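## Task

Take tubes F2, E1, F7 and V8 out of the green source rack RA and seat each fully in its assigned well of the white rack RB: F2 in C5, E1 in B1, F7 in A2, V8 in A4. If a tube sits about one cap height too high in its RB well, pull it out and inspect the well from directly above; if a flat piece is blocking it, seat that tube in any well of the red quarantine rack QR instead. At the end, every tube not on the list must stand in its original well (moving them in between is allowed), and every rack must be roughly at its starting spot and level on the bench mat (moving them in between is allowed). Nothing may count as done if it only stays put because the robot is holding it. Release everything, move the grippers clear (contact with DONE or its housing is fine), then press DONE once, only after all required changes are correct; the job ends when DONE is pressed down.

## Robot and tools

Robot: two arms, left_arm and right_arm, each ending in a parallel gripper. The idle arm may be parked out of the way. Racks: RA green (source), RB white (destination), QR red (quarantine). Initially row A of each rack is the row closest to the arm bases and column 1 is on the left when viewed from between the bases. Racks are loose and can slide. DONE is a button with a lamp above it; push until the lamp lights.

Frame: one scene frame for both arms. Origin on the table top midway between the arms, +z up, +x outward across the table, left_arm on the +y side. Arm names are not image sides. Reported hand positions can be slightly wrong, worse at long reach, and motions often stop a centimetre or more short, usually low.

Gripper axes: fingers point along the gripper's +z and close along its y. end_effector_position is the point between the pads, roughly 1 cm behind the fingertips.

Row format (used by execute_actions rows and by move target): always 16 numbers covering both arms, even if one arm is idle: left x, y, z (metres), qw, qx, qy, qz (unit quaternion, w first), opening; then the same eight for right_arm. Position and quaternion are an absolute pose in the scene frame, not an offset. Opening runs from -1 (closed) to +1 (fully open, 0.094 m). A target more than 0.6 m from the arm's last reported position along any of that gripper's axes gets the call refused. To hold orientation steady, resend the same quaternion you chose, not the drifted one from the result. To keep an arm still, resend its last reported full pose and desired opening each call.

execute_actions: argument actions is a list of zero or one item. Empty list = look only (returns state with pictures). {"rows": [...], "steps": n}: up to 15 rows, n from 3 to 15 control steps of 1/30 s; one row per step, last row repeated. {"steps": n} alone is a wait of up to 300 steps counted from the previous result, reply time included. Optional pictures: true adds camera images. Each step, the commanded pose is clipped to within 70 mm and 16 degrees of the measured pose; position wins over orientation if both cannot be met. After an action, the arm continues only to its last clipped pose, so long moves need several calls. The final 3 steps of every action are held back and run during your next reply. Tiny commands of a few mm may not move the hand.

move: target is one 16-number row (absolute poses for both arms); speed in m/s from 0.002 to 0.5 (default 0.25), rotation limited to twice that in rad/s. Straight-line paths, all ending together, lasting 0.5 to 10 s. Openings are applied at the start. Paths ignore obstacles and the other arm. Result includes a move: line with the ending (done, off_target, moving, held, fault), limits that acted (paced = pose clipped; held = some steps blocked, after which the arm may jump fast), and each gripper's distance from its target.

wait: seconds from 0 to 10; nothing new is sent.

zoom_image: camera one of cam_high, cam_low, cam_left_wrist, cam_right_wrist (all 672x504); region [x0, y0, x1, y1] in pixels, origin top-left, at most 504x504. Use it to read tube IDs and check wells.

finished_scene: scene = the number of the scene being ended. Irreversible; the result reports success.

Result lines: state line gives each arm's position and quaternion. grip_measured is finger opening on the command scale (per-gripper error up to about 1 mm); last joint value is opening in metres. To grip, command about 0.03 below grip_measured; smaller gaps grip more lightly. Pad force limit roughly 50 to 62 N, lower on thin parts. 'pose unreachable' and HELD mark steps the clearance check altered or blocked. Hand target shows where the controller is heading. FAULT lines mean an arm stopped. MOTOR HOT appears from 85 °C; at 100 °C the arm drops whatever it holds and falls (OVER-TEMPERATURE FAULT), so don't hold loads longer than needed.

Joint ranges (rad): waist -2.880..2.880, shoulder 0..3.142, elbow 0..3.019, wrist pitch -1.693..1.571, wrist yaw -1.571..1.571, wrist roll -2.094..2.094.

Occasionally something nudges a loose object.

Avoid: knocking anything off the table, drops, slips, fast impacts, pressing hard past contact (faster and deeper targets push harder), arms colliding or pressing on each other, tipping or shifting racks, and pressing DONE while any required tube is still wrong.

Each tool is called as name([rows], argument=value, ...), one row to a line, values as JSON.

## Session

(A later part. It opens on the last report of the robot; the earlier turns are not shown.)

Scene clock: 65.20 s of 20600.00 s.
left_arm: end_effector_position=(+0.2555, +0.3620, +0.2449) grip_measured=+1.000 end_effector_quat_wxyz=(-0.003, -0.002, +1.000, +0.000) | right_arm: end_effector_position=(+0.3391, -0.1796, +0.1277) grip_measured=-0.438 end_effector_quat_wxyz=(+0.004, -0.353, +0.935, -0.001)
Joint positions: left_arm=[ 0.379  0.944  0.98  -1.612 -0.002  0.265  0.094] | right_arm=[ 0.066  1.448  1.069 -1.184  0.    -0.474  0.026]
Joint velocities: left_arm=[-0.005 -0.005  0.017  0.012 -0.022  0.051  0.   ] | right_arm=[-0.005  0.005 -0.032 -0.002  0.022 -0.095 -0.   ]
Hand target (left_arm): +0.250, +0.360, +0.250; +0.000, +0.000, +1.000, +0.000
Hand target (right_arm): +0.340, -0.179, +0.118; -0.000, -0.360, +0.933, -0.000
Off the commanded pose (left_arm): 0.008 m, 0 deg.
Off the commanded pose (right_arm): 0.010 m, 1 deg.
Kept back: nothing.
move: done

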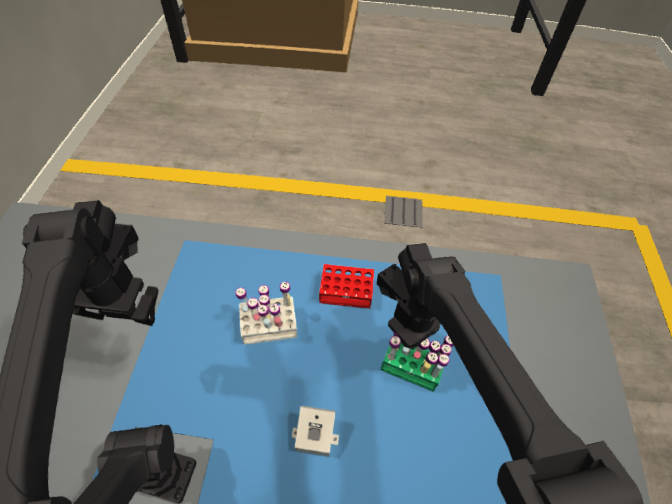

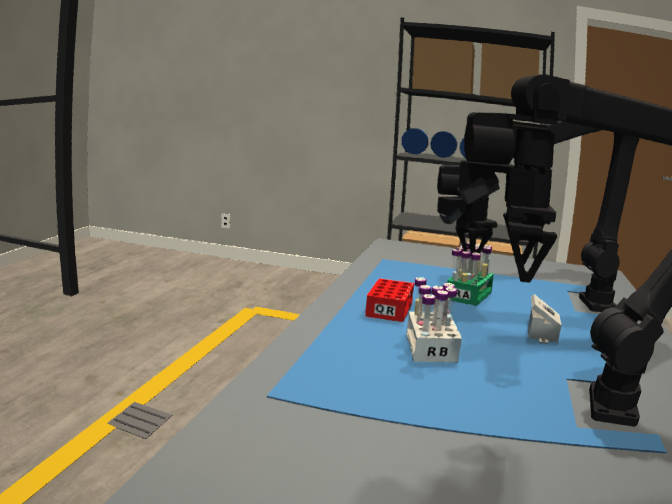

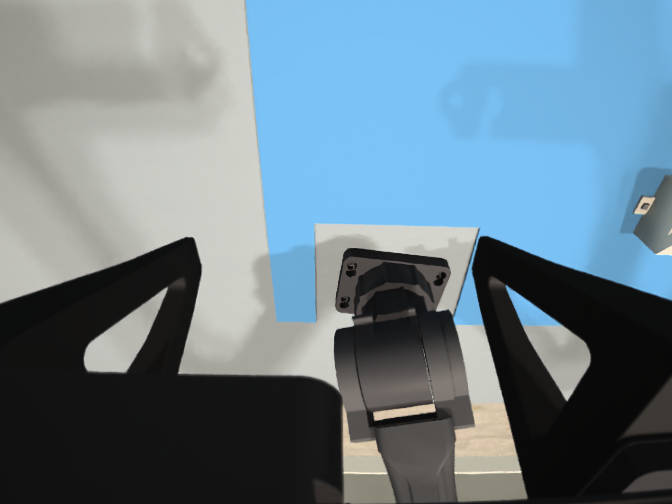

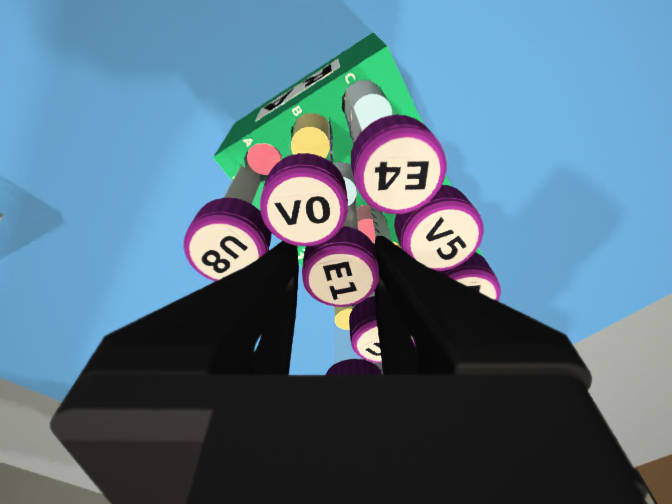

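move(target=[0.25,0.36,0.25,0,0,1,0,1,0.339,-0.1796,0.1277,0.004,-0.354,0.935,0,-0.575], speed=0.03)

execute_actions([
  {"rows":[[0.25,0.36,0.25,0,0,1,0,1,0.344,-0.1786,0.133,0.01,-0.354,0.935,-0.002,-0.575],[0.25,0.36,0.25,0,0,1,0,1,0.349,-0.1776,0.138,0.016,-0.354,0.935,-0.003,-0.575],[0.25,0.36,0.25,0,0,1,0,1,0.354,-0.1766,0.143,0.022,-0.354,0.935,-0.004,-0.575],[0.25,0.36,0.25,0,0,1,0,1,0.358,-0.176,0.148,0.028,-0.354,0.935,-0.005,-0.575],[0.25,0.36,0.25,0,0,1,0,1,0.361,-0.176,0.153,0.033,-0.354,0.935,-0.006,-0.575],[0.25,0.36,0.25,0,0,1,0,1,0.362,-0.176,0.155,0.033,-0.354,0.935,-0.006,-0.575],[0.25,0.36,0.25,0,0,1,0,1,0.362,-0.176,0.157,0.033,-0.354,0.935,-0.006,-0.575],[0.25,0.36,0.25,0,0,1,0,1,0.362,-0.176,0.159,0.033,-0.354,0.935,-0.006,-0.575],[0.25,0.36,0.25,0,0,1,0,1,0.362,-0.176,0.161,0.033,-0.354,0.935,-0.006,-0.575],[0.25,0.36,0.25,0,0,1,0,1,0.362,-0.176,0.163,0.033,-0.354,0.935,-0.006,-0.575],[0.25,0.36,0.25,0,0,1,0,1,0.362,-0.176,0.165,0.033,-0.354,0.935,-0.006,-0.575],[0.25,0.36,0.25,0,0,1,0,1,0.362,-0.176,0.167,0.033,-0.354,0.935,-0.006,-0.575],[0.25,0.36,0.25,0,0,1,0,1,0.362,-0.176,0.169,0.033,-0.354,0.935,-0.006,-0.575],[0.25,0.36,0.25,0,0,1,0,1,0.362,-0.176,0.171,0.033,-0.354,0.935,-0.006,-0.575],[0.25,0.36,0.25,0,0,1,0,1,0.362,-0.176,0.173,0.033,-0.354,0.935,-0.006,-0.575]]},
])

execute_actions([
  {"rows":[[0.25,0.36,0.25,0,0,1,0,1,0.362,-0.176,0.176,0.033,-0.354,0.935,-0.006,-0.575],[0.25,0.36,0.25,0,0,1,0,1,0.362,-0.176,0.179,0.033,-0.354,0.935,-0.006,-0.575],[0.25,0.36,0.25,0,0,1,0,1,0.362,-0.176,0.182,0.033,-0.354,0.935,-0.006,-0.575],[0.25,0.36,0.25,0,0,1,0,1,0.362,-0.176,0.185,0.033,-0.354,0.935,-0.006,-0.575],[0.25,0.36,0.25,0,0,1,0,1,0.362,-0.176,0.188,0.033,-0.354,0.935,-0.006,-0.575],[0.25,0.36,0.25,0,0,1,0,1,0.362,-0.176,0.191,0.033,-0.354,0.935,-0.006,-0.575],[0.25,0.36,0.25,0,0,1,0,1,0.361,-0.176,0.194,0.033,-0.354,0.935,-0.006,-0.575],[0.25,0.36,0.25,0,0,1,0,1,0.361,-0.176,0.197,0.033,-0.354,0.935,-0.006,-0.575],[0.25,0.36,0.25,0,0,1,0,1,0.361,-0.176,0.2,0.033,-0.354,0.935,-0.006,-0.575],[0.25,0.36,0.25,0,0,1,0,1,0.361,-0.176,0.203,0.033,-0.354,0.935,-0.006,-0.575],[0.25,0.36,0.25,0,0,1,0,1,0.36,-0.176,0.206,0.033,-0.354,0.935,-0.006,-0.575],[0.25,0.36,0.25,0,0,1,0,1,0.36,-0.176,0.209,0.033,-0.354,0.935,-0.006,-0.575],[0.25,0.36,0.25,0,0,1,0,1,0.36,-0.176,0.212,0.033,-0.354,0.935,-0.006,-0.575],[0.25,0.36,0.25,0,0,1,0,1,0.36,-0.176,0.215,0.033,-0.354,0.935,-0.006,-0.575],[0.25,0.36,0.25,0,0,1,0,1,0.36,-0.176,0.218,0.033,-0.354,0.935,-0.006,-0.575]]},
])

move(target=[0.2,0.42,0.25,0,0,1,0,1,0.345,-0.172,0.285,0.033,-0.354,0.935,-0.006,-0.575], speed=0.1)

Scene clock: 66.60 s of 20600.00 s.
left_arm: end_effector_position=(+0.2555, +0.3620, +0.2449) grip_measured=+1.000 end_effector_quat_wxyz=(-0.003, -0.002, +1.000, +0.000) | right_arm: end_effector_position=(+0.3391, -0.1796, +0.1277) grip_measured=-0.546 end_effector_quat_wxyz=(+0.004, -0.354, +0.935, -0.001)
Joint positions: left_arm=[ 0.379  0.944  0.98  -1.612 -0.002  0.265  0.094] | right_arm=[ 0.066  1.448  1.069 -1.184  0.    -0.474  0.021]
Joint velocities: left_arm=[ 0.015 -0.024 -0.007 -0.007 -0.037  0.022  0.   ] | right_arm=[-0.015 -0.015  0.007 -0.012 -0.007  0.037  0.   ]
Hand target (left_arm): +0.250, +0.360, +0.250; +0.000, +0.000, +1.000, +0.000
Hand target (right_arm): +0.339, -0.180, +0.128; +0.004, -0.354, +0.935, -0.000
Off the commanded pose (left_arm): 0.008 m, 0 deg.
Off the commanded pose (right_arm): 0.000 m, 0 deg.
Kept back: nothing.
move: done

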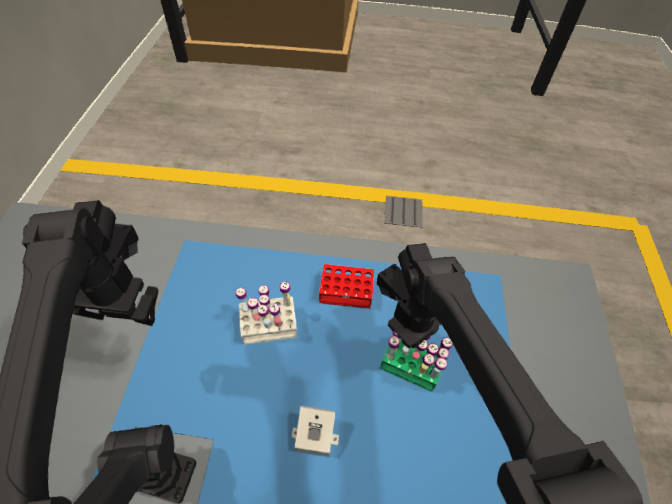

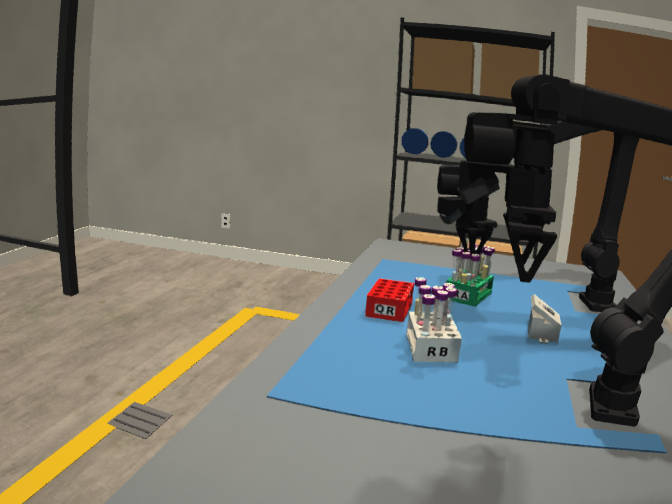

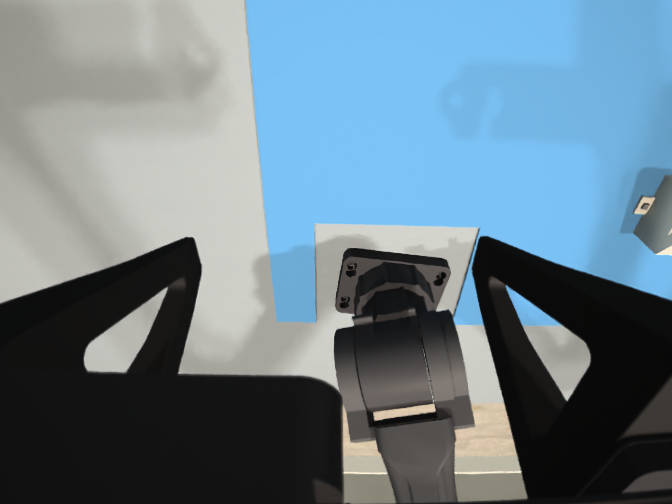

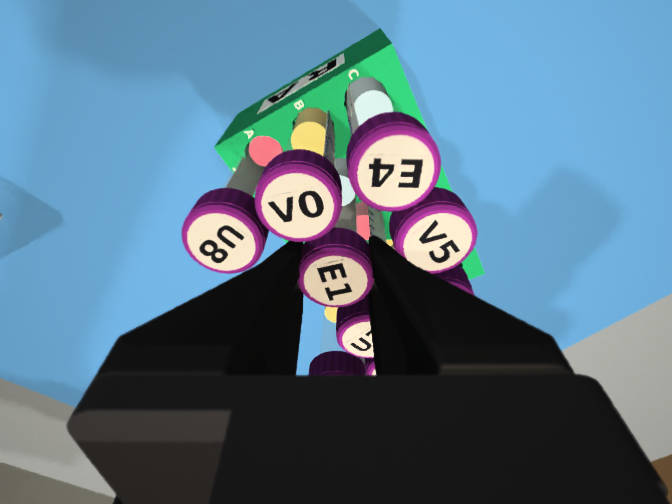

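Scene clock: 67.00 s of 20600.00 s.
left_arm: end_effector_position=(+0.2555, +0.3620, +0.2449) grip_measured=+1.000 end_effector_quat_wxyz=(-0.003, -0.002, +1.000, +0.000) | right_arm: end_effector_position=(+0.3407, -0.1794, +0.1349) grip_measured=-0.546 end_effector_quat_wxyz=(+0.002, -0.354, +0.935, -0.001)
Joint positions: left_arm=[ 0.379  0.944  0.98  -1.612 -0.002  0.265  0.094] | right_arm=[ 0.066  1.448  1.089 -1.209  0.002 -0.474  0.021]
Joint velocities: left_arm=[-0.005 -0.015  0.012 -0.002  0.007  0.007  0.   ] | right_arm=[ 0.005 -0.015  0.178 -0.178 -0.022  0.037  0.001]
Steps of this call (steps 1 to 12: the first 12 steps of this action). Readings (end_effector_position):
1: left_arm (+0.2555, +0.3620, +0.2449) | right_arm (+0.3391, -0.1796, +0.1277)
2: left_arm (+0.2555, +0.3620, +0.2449) | right_arm (+0.3391, -0.1796, +0.1277)
4: left_arm (+0.2555, +0.3620, +0.2449) | right_arm (+0.3391, -0.1796, +0.1277)
8: left_arm (+0.2555, +0.3620, +0.2449) | right_arm (+0.3388, -0.1799, +0.1285)
12: the state above

Scene clock: 67.50 s of 20600.00 s.
left_arm: end_effector_position=(+0.2555, +0.3620, +0.2449) grip_measured=+1.000 end_effector_quat_wxyz=(-0.003, -0.002, +1.000, +0.000) | right_arm: end_effector_position=(+0.3419, -0.1791, +0.1732) grip_measured=-0.546 end_effector_quat_wxyz=(+0.001, -0.354, +0.935, -0.001)
Joint positions: left_arm=[ 0.379  0.944  0.98  -1.612 -0.002  0.265  0.094] | right_arm=[ 0.066  1.421  1.167 -1.315  0.002 -0.474  0.021]
Joint velocities: left_arm=[-0.005  0.005  0.017 -0.002 -0.007  0.022  0.   ] | right_arm=[-0.005 -0.083  0.188 -0.232  0.11   0.037 -0.   ]
Off your previous action's commanded pose (left_arm): 0.008 m, 0 deg at its last step (step 3 of this call).
Off your previous action's commanded pose (right_arm): 0.038 m, 4 deg at its last step (step 3 of this call).
Steps of this call (steps 1 to 3: the last 3 steps of your previous action; steps 4 to 15: the first 12 steps of this action). Readings (end_effector_position):
4: left_arm (+0.2555, +0.3620, +0.2449) | right_arm (+0.3418, -0.1791, +0.1422)
5: left_arm (+0.2555, +0.3620, +0.2449) | right_arm (+0.3416, -0.1792, +0.1440)
7: left_arm (+0.2555, +0.3620, +0.2449) | right_arm (+0.3414, -0.1792, +0.1485)
11: left_arm (+0.2555, +0.3620, +0.2449) | right_arm (+0.3415, -0.1792, +0.1599)
15: the state above

Scene clock: 69.40 s of 20600.00 s.
left_arm: end_effector_position=(+0.2065, +0.4237, +0.2459) grip_measured=+1.000 end_effector_quat_wxyz=(-0.000, -0.002, +1.000, +0.002) | right_arm: end_effector_position=(+0.3337, -0.1782, +0.2577) grip_measured=-0.546 end_effector_quat_wxyz=(+0.004, -0.356, +0.934, -0.001)
Joint positions: left_arm=[ 0.72   0.886  0.952 -1.634 -0.003  0.606  0.094] | right_arm=[ 0.074  1.365  1.335 -1.532  0.002 -0.473  0.021]
Joint velocities: left_arm=[-0.015 -0.005 -0.012 -0.002 -0.081  0.037  0.   ] | right_arm=[-0.015  0.005  0.007 -0.002  0.081 -0.066 -0.001]
Hand target (left_arm): +0.201, +0.422, +0.250; +0.001, +0.000, +1.000, +0.002
Hand target (right_arm): +0.343, -0.173, +0.285; +0.033, -0.354, +0.935, -0.005
Off your previous action's commanded pose (left_arm): 0.008 m, 0 deg at its last step (step 3 of this call).
Off your previous action's commanded pose (right_arm): 0.040 m, 4 deg at its last step (step 3 of this call).
Off the commanded pose (left_arm): 0.009 m, 0 deg.
Off the commanded pose (right_arm): 0.030 m, 3 deg.
Kept back: nothing.
move: off_target (right_arm)

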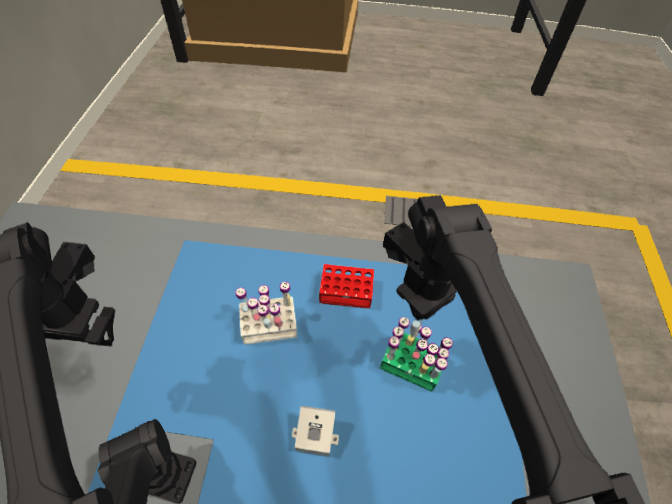

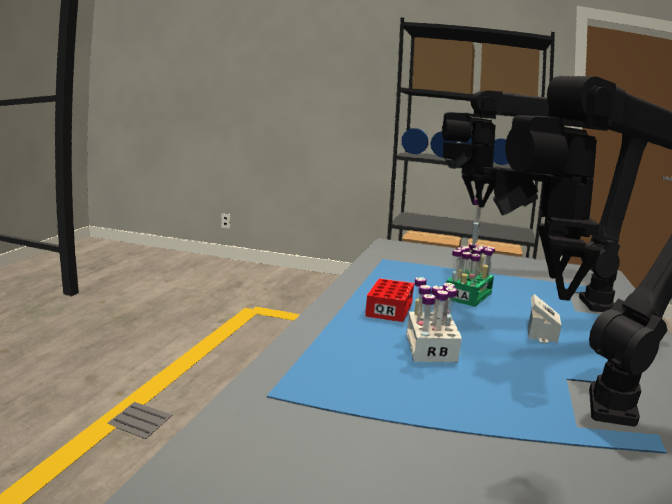

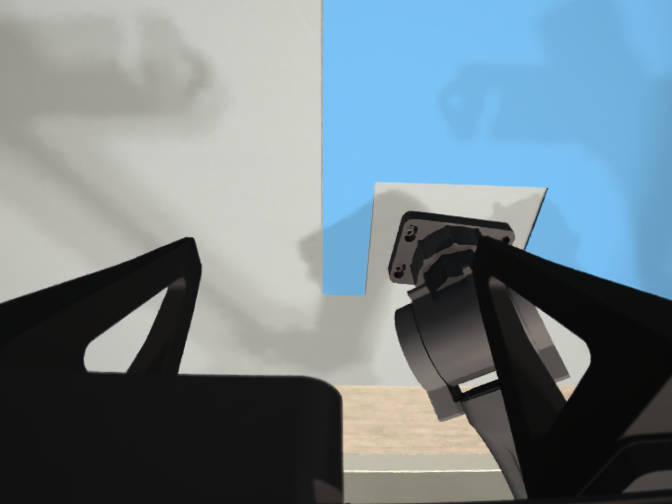

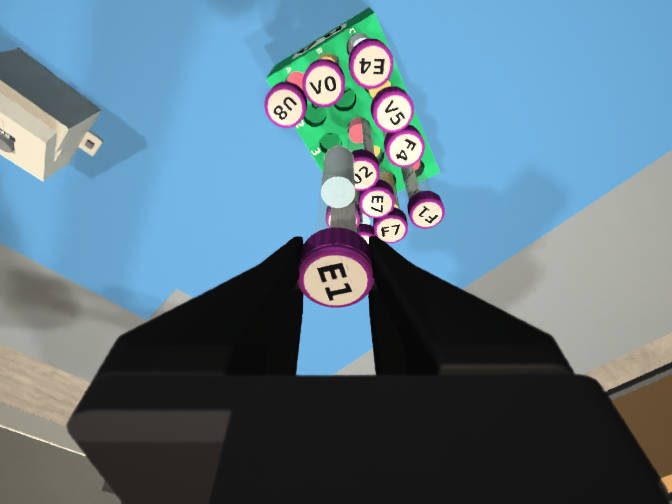

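move(target=[0.2,0.42,0.25,0,0,1,0,1,0.315,0.185,0.22,0,-0.5,0.866,0,-0.575], speed=0.2)

move(target=[0.2,0.42,0.25,0,0,1,0,1,0.384,0.202,0.222,0.01,-0.5,0.866,0,-0.575], speed=0.08)

move(target=[0.2,0.42,0.25,0,0,1,0,1,0.382,0.193,0.18,0,-0.5,0.866,0,-0.575], speed=0.04)

zoom_image(camera="cam_low", region=[380,240,490,370])

Scene clock: 71.90 s of 20600.00 s.
left_arm: end_effector_position=(+0.2054, +0.4229, +0.2461) grip_measured=+1.000 end_effector_quat_wxyz=(-0.002, -0.001, +1.000, +0.000) | right_arm: end_effector_position=(+0.3108, +0.1736, +0.2051) grip_measured=-0.546 end_effector_quat_wxyz=(-0.018, -0.508, +0.861, -0.006)
Joint positions: left_arm=[ 0.72   0.886  0.952 -1.639 -0.003  0.608  0.094] | right_arm=[ 0.716  1.888  1.84  -1.561 -0.002 -0.168  0.021]
Joint velocities: left_arm=[-0.005 -0.005 -0.017 -0.022  0.066 -0.022  0.   ] | right_arm=[-0.005 -0.015 -0.002  0.002  0.007 -0.022  0.001]
Hand target (left_arm): +0.200, +0.420, +0.250; +0.000, -0.000, +1.000, +0.000
Hand target (right_arm): +0.322, +0.183, +0.222; +0.000, -0.500, +0.866, +0.002
Off the commanded pose (left_arm): 0.007 m, 0 deg.
Off the commanded pose (right_arm): 0.019 m, 2 deg.
Kept back: nothing.
move: off_target (right_arm)

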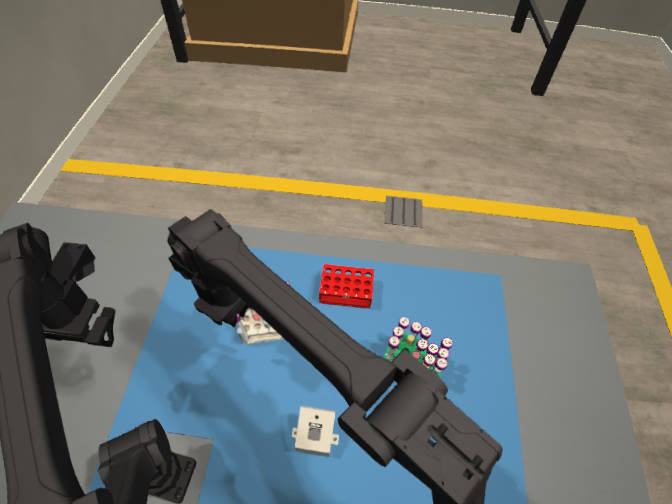

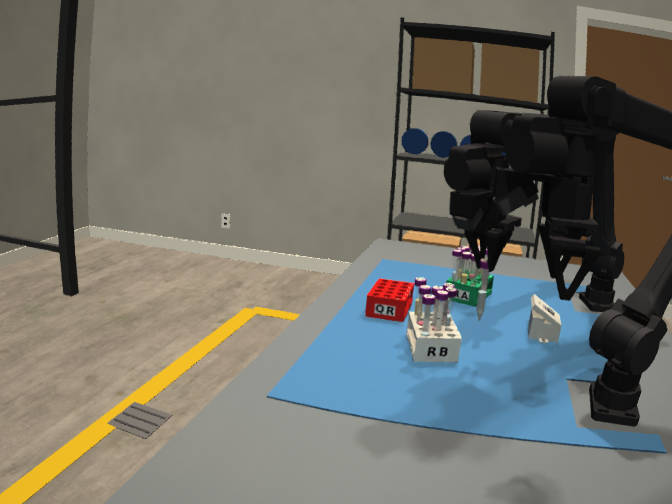

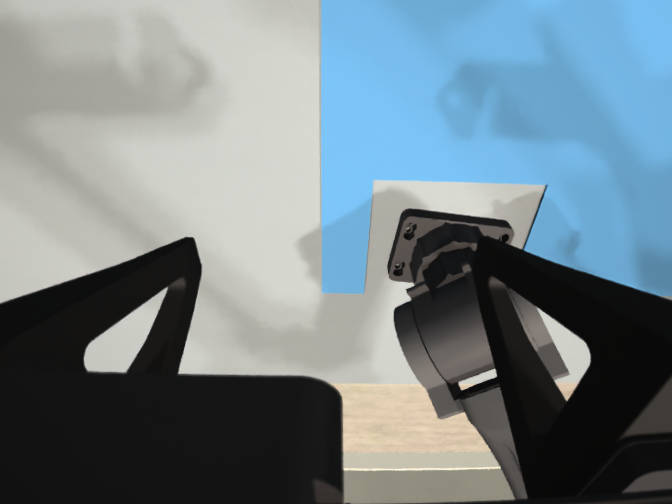

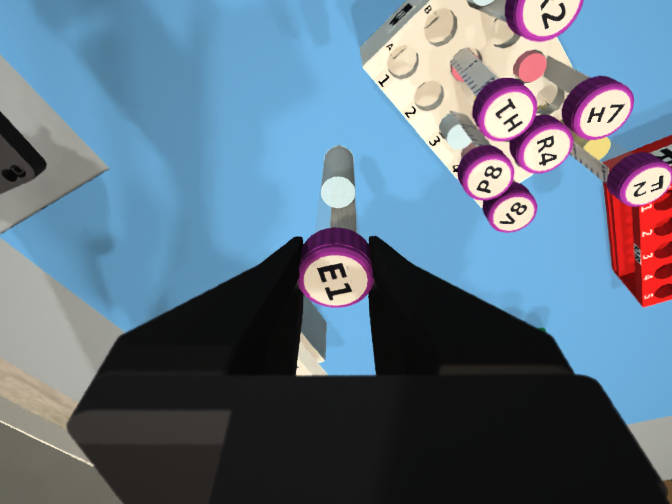

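Scene clock: 73.33 s of 20600.00 s.
left_arm: end_effector_position=(+0.2054, +0.4229, +0.2461) grip_measured=+1.000 end_effector_quat_wxyz=(-0.002, -0.001, +1.000, +0.000) | right_arm: end_effector_position=(+0.3721, +0.1927, +0.2114) grip_measured=-0.546 end_effector_quat_wxyz=(-0.005, -0.496, +0.868, -0.003)
Joint positions: left_arm=[ 0.72   0.886  0.952 -1.639 -0.003  0.608  0.094] | right_arm=[ 0.66   2.035  2.083 -1.63   0.003 -0.196  0.021]
Joint velocities: left_arm=[-0.005  0.005 -0.027 -0.002  0.007  0.007  0.   ] | right_arm=[-0.005  0.015 -0.012  0.027 -0.007 -0.037 -0.   ]
Hand target (left_arm): +0.200, +0.420, +0.250; +0.000, +0.000, +1.000, +0.000
Hand target (right_arm): +0.384, +0.200, +0.223; +0.011, -0.500, +0.866, +0.000
Off the commanded pose (left_arm): 0.007 m, 0 deg.
Off the commanded pose (right_arm): 0.018 m, 2 deg.
Kept back: nothing.
move: off_target (right_arm)

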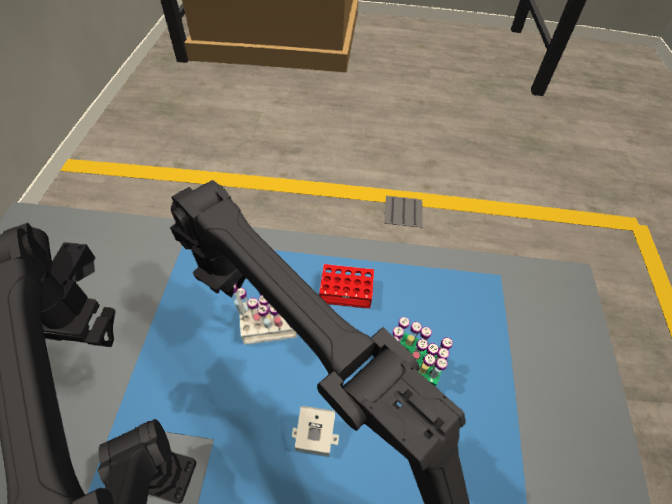

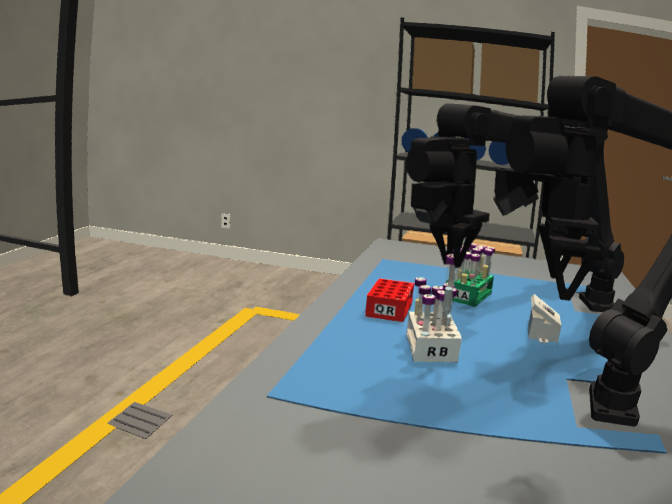

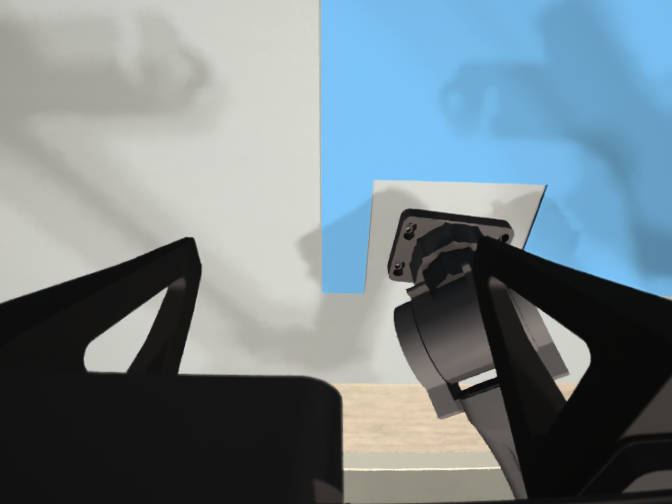

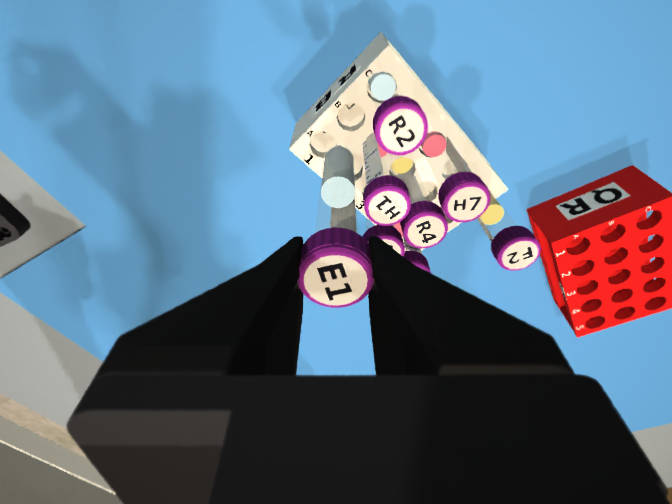

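Scene clock: 74.47 s of 20600.00 s.
left_arm: end_effector_position=(+0.2054, +0.4229, +0.2461) grip_measured=+1.000 end_effector_quat_wxyz=(-0.002, -0.001, +1.000, +0.000) | right_arm: end_effector_position=(+0.3780, +0.1945, +0.1910) grip_measured=-0.546 end_effector_quat_wxyz=(+0.005, -0.497, +0.868, -0.000)
Joint positions: left_arm=[ 0.72   0.886  0.952 -1.639 -0.003  0.608  0.094] | right_arm=[ 0.655  2.035  2.03  -1.557  0.003 -0.202  0.021]
Joint velocities: left_arm=[-0.024 -0.005 -0.007  0.007  0.066 -0.051  0.   ] | right_arm=[-0.015 -0.015  0.017 -0.022  0.007 -0.022  0.   ]
Hand target (left_arm): +0.200, +0.420, +0.250; +0.000, +0.000, +1.000, +0.000
Hand target (right_arm): +0.382, +0.193, +0.180; -0.000, -0.500, +0.866, -0.000
Off the commanded pose (left_arm): 0.007 m, 0 deg.
Off the commanded pose (right_arm): 0.012 m, 1 deg.
Kept back: nothing.
move: off_target (right_arm)

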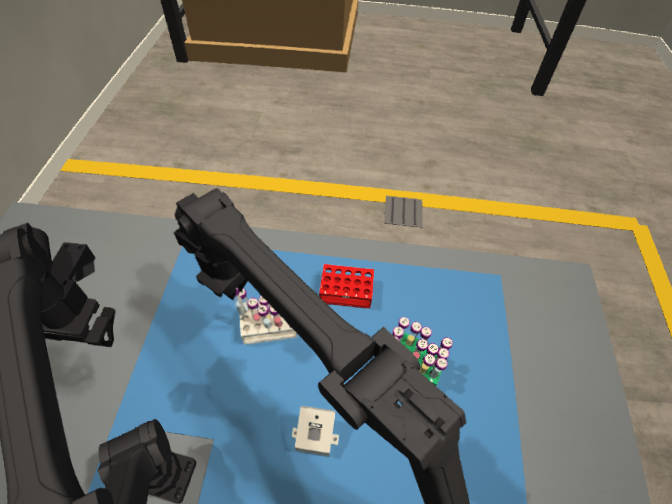

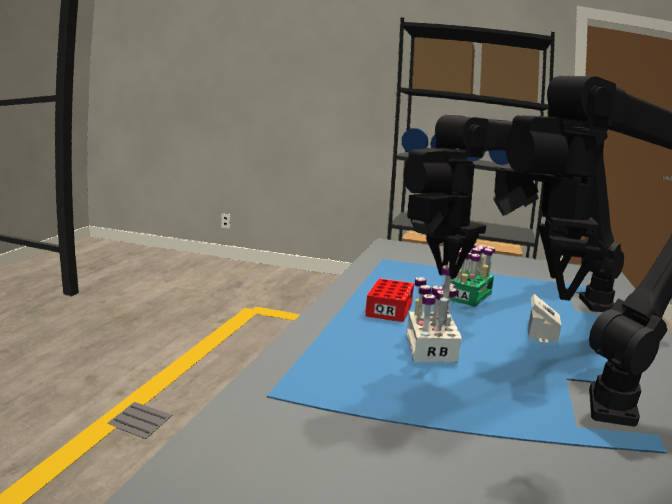

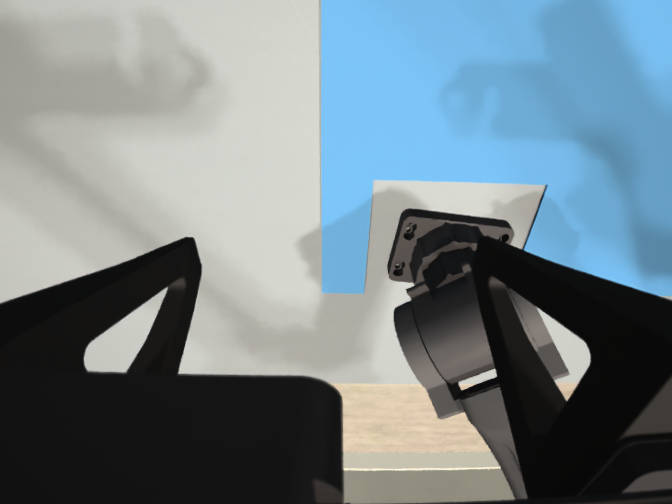

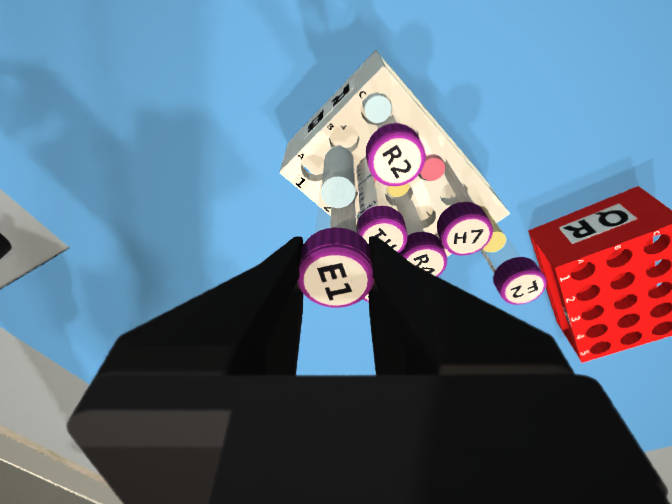

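Region (380, 240, 490, 370) of cam_low's 672x504 image, scaled by 3.877, with more detail than that image has; it fills the left 426 columns of this view, and the rest is white.

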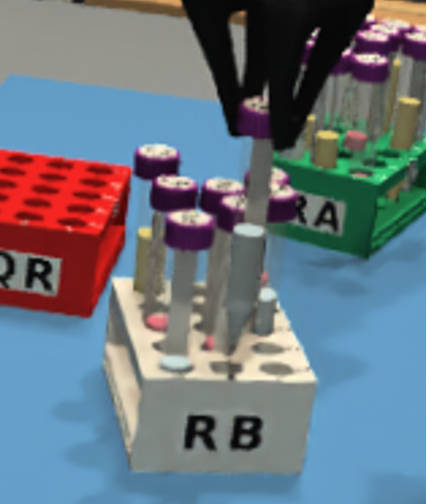

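Needs ~3 mm right.

move(target=[0.2,0.42,0.25,0,0,1,0,1,0.385,0.191,0.16,0,-0.5,0.866,0,-0.575], speed=0.03)

move(target=[0.2,0.42,0.25,0,0,1,0,1,0.383,0.192,0.122,0,-0.5,0.866,0,-0.575], speed=0.03)

zoom_image(camera="cam_low", region=[380,240,490,370])

Scene clock: 76.03 s of 20600.00 s.
left_arm: end_effector_position=(+0.2054, +0.4229, +0.2461) grip_measured=+1.000 end_effector_quat_wxyz=(-0.002, -0.001, +1.000, +0.000) | right_arm: end_effector_position=(+0.3809, +0.1930, +0.1741) grip_measured=-0.546 end_effector_quat_wxyz=(+0.007, -0.497, +0.868, +0.000)
Joint positions: left_arm=[ 0.72   0.886  0.952 -1.639 -0.003  0.608  0.094] | right_arm=[ 0.651  2.035  1.985 -1.508  0.003 -0.208  0.021]
Joint velocities: left_arm=[ 0.005 -0.005 -0.012 -0.012  0.022 -0.051  0.   ] | right_arm=[-0.005 -0.005  0.022 -0.002 -0.007 -0.007  0.001]
Hand target (left_arm): +0.200, +0.420, +0.250; +0.000, +0.000, +1.000, +0.000
Hand target (right_arm): +0.385, +0.191, +0.160; +0.000, -0.500, +0.866, -0.000
Off the commanded pose (left_arm): 0.007 m, 0 deg.
Off the commanded pose (right_arm): 0.015 m, 1 deg.
Kept back: nothing.
move: off_target (right_arm)

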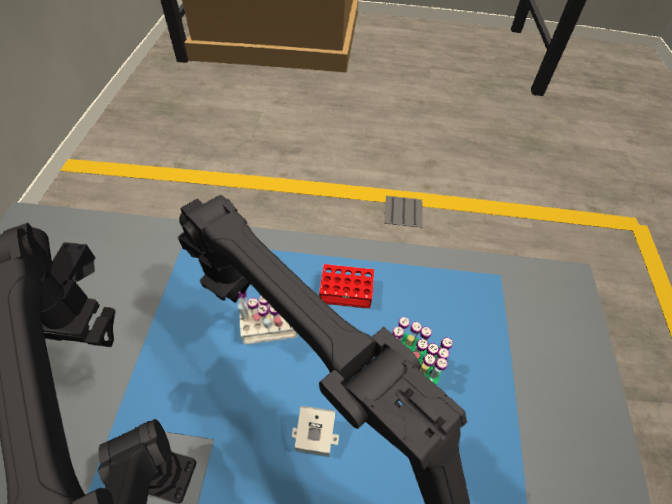

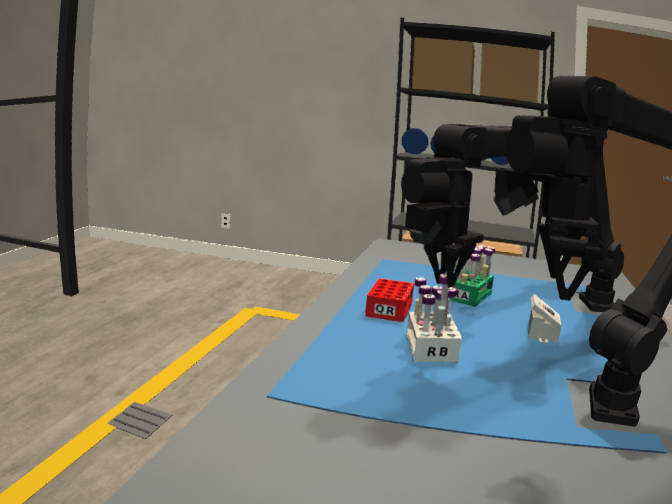

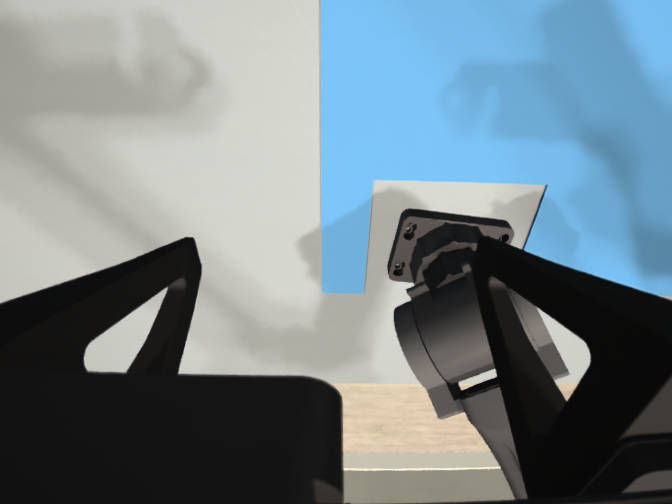

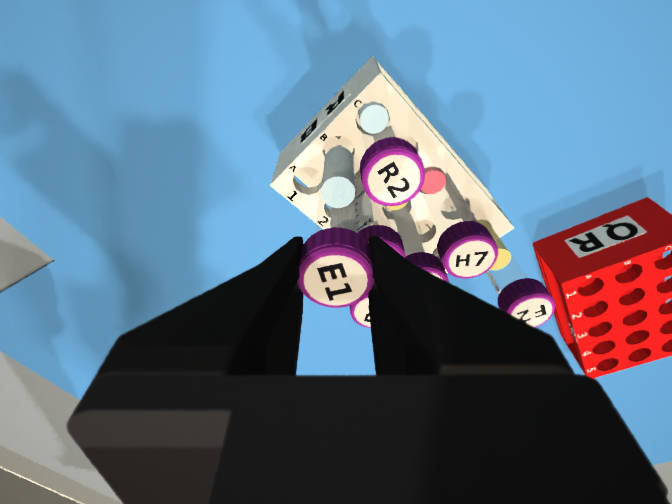

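Scene clock: 78.07 s of 20600.00 s.
left_arm: end_effector_position=(+0.2054, +0.4229, +0.2461) grip_measured=+1.000 end_effector_quat_wxyz=(-0.002, -0.001, +1.000, +0.000) | right_arm: end_effector_position=(+0.3801, +0.1923, +0.1398) grip_measured=-0.546 end_effector_quat_wxyz=(+0.008, -0.497, +0.868, +0.001)
Joint positions: left_arm=[ 0.72   0.886  0.952 -1.639 -0.003  0.608  0.094] | right_arm=[ 0.651  2.04   1.905 -1.42   0.003 -0.208  0.021]
Joint velocities: left_arm=[-0.005 -0.005  0.007  0.012  0.022 -0.007  0.   ] | right_arm=[-0.015 -0.005 -0.012  0.007  0.051 -0.007 -0.   ]
Hand target (left_arm): +0.200, +0.420, +0.250; +0.000, +0.000, +1.000, +0.000
Hand target (right_arm): +0.383, +0.192, +0.122; -0.000, -0.500, +0.866, +0.000
Off the commanded pose (left_arm): 0.007 m, 0 deg.
Off the commanded pose (right_arm): 0.018 m, 1 deg.
Kept back: nothing.
move: off_target (right_arm)

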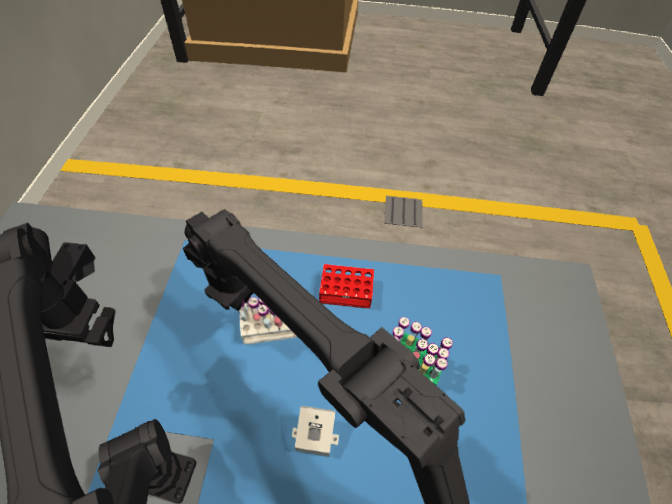

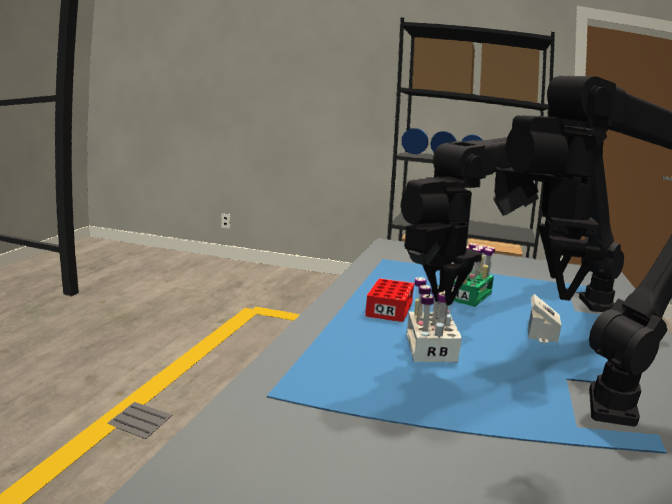

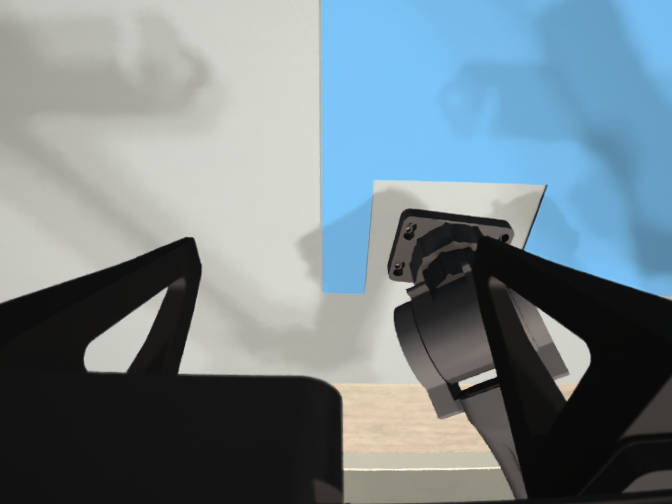

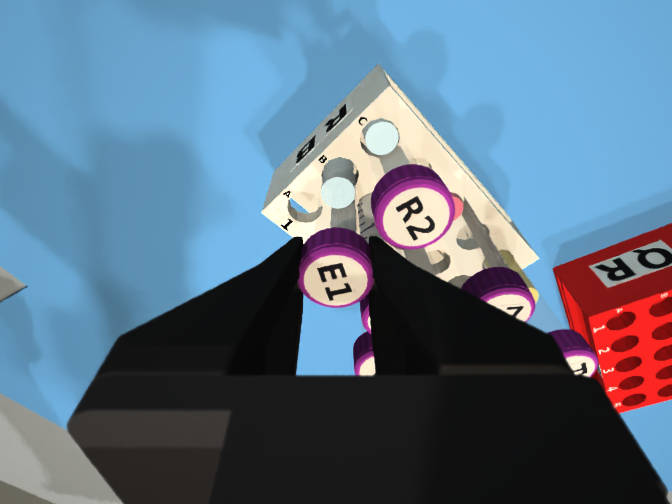

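Region (380, 240, 490, 370) of cam_low's 672x504 image, scaled by 3.877, with more detail than that image has; it fills the left 426 columns of this view, and the rest is white.

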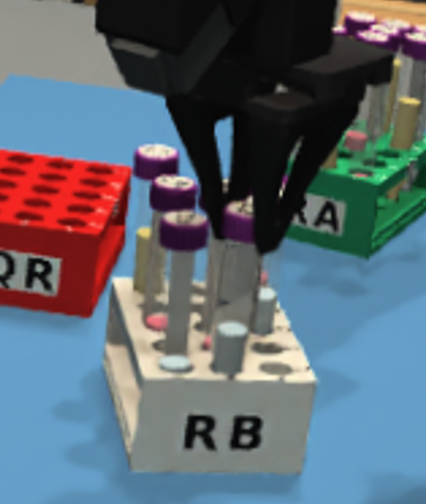

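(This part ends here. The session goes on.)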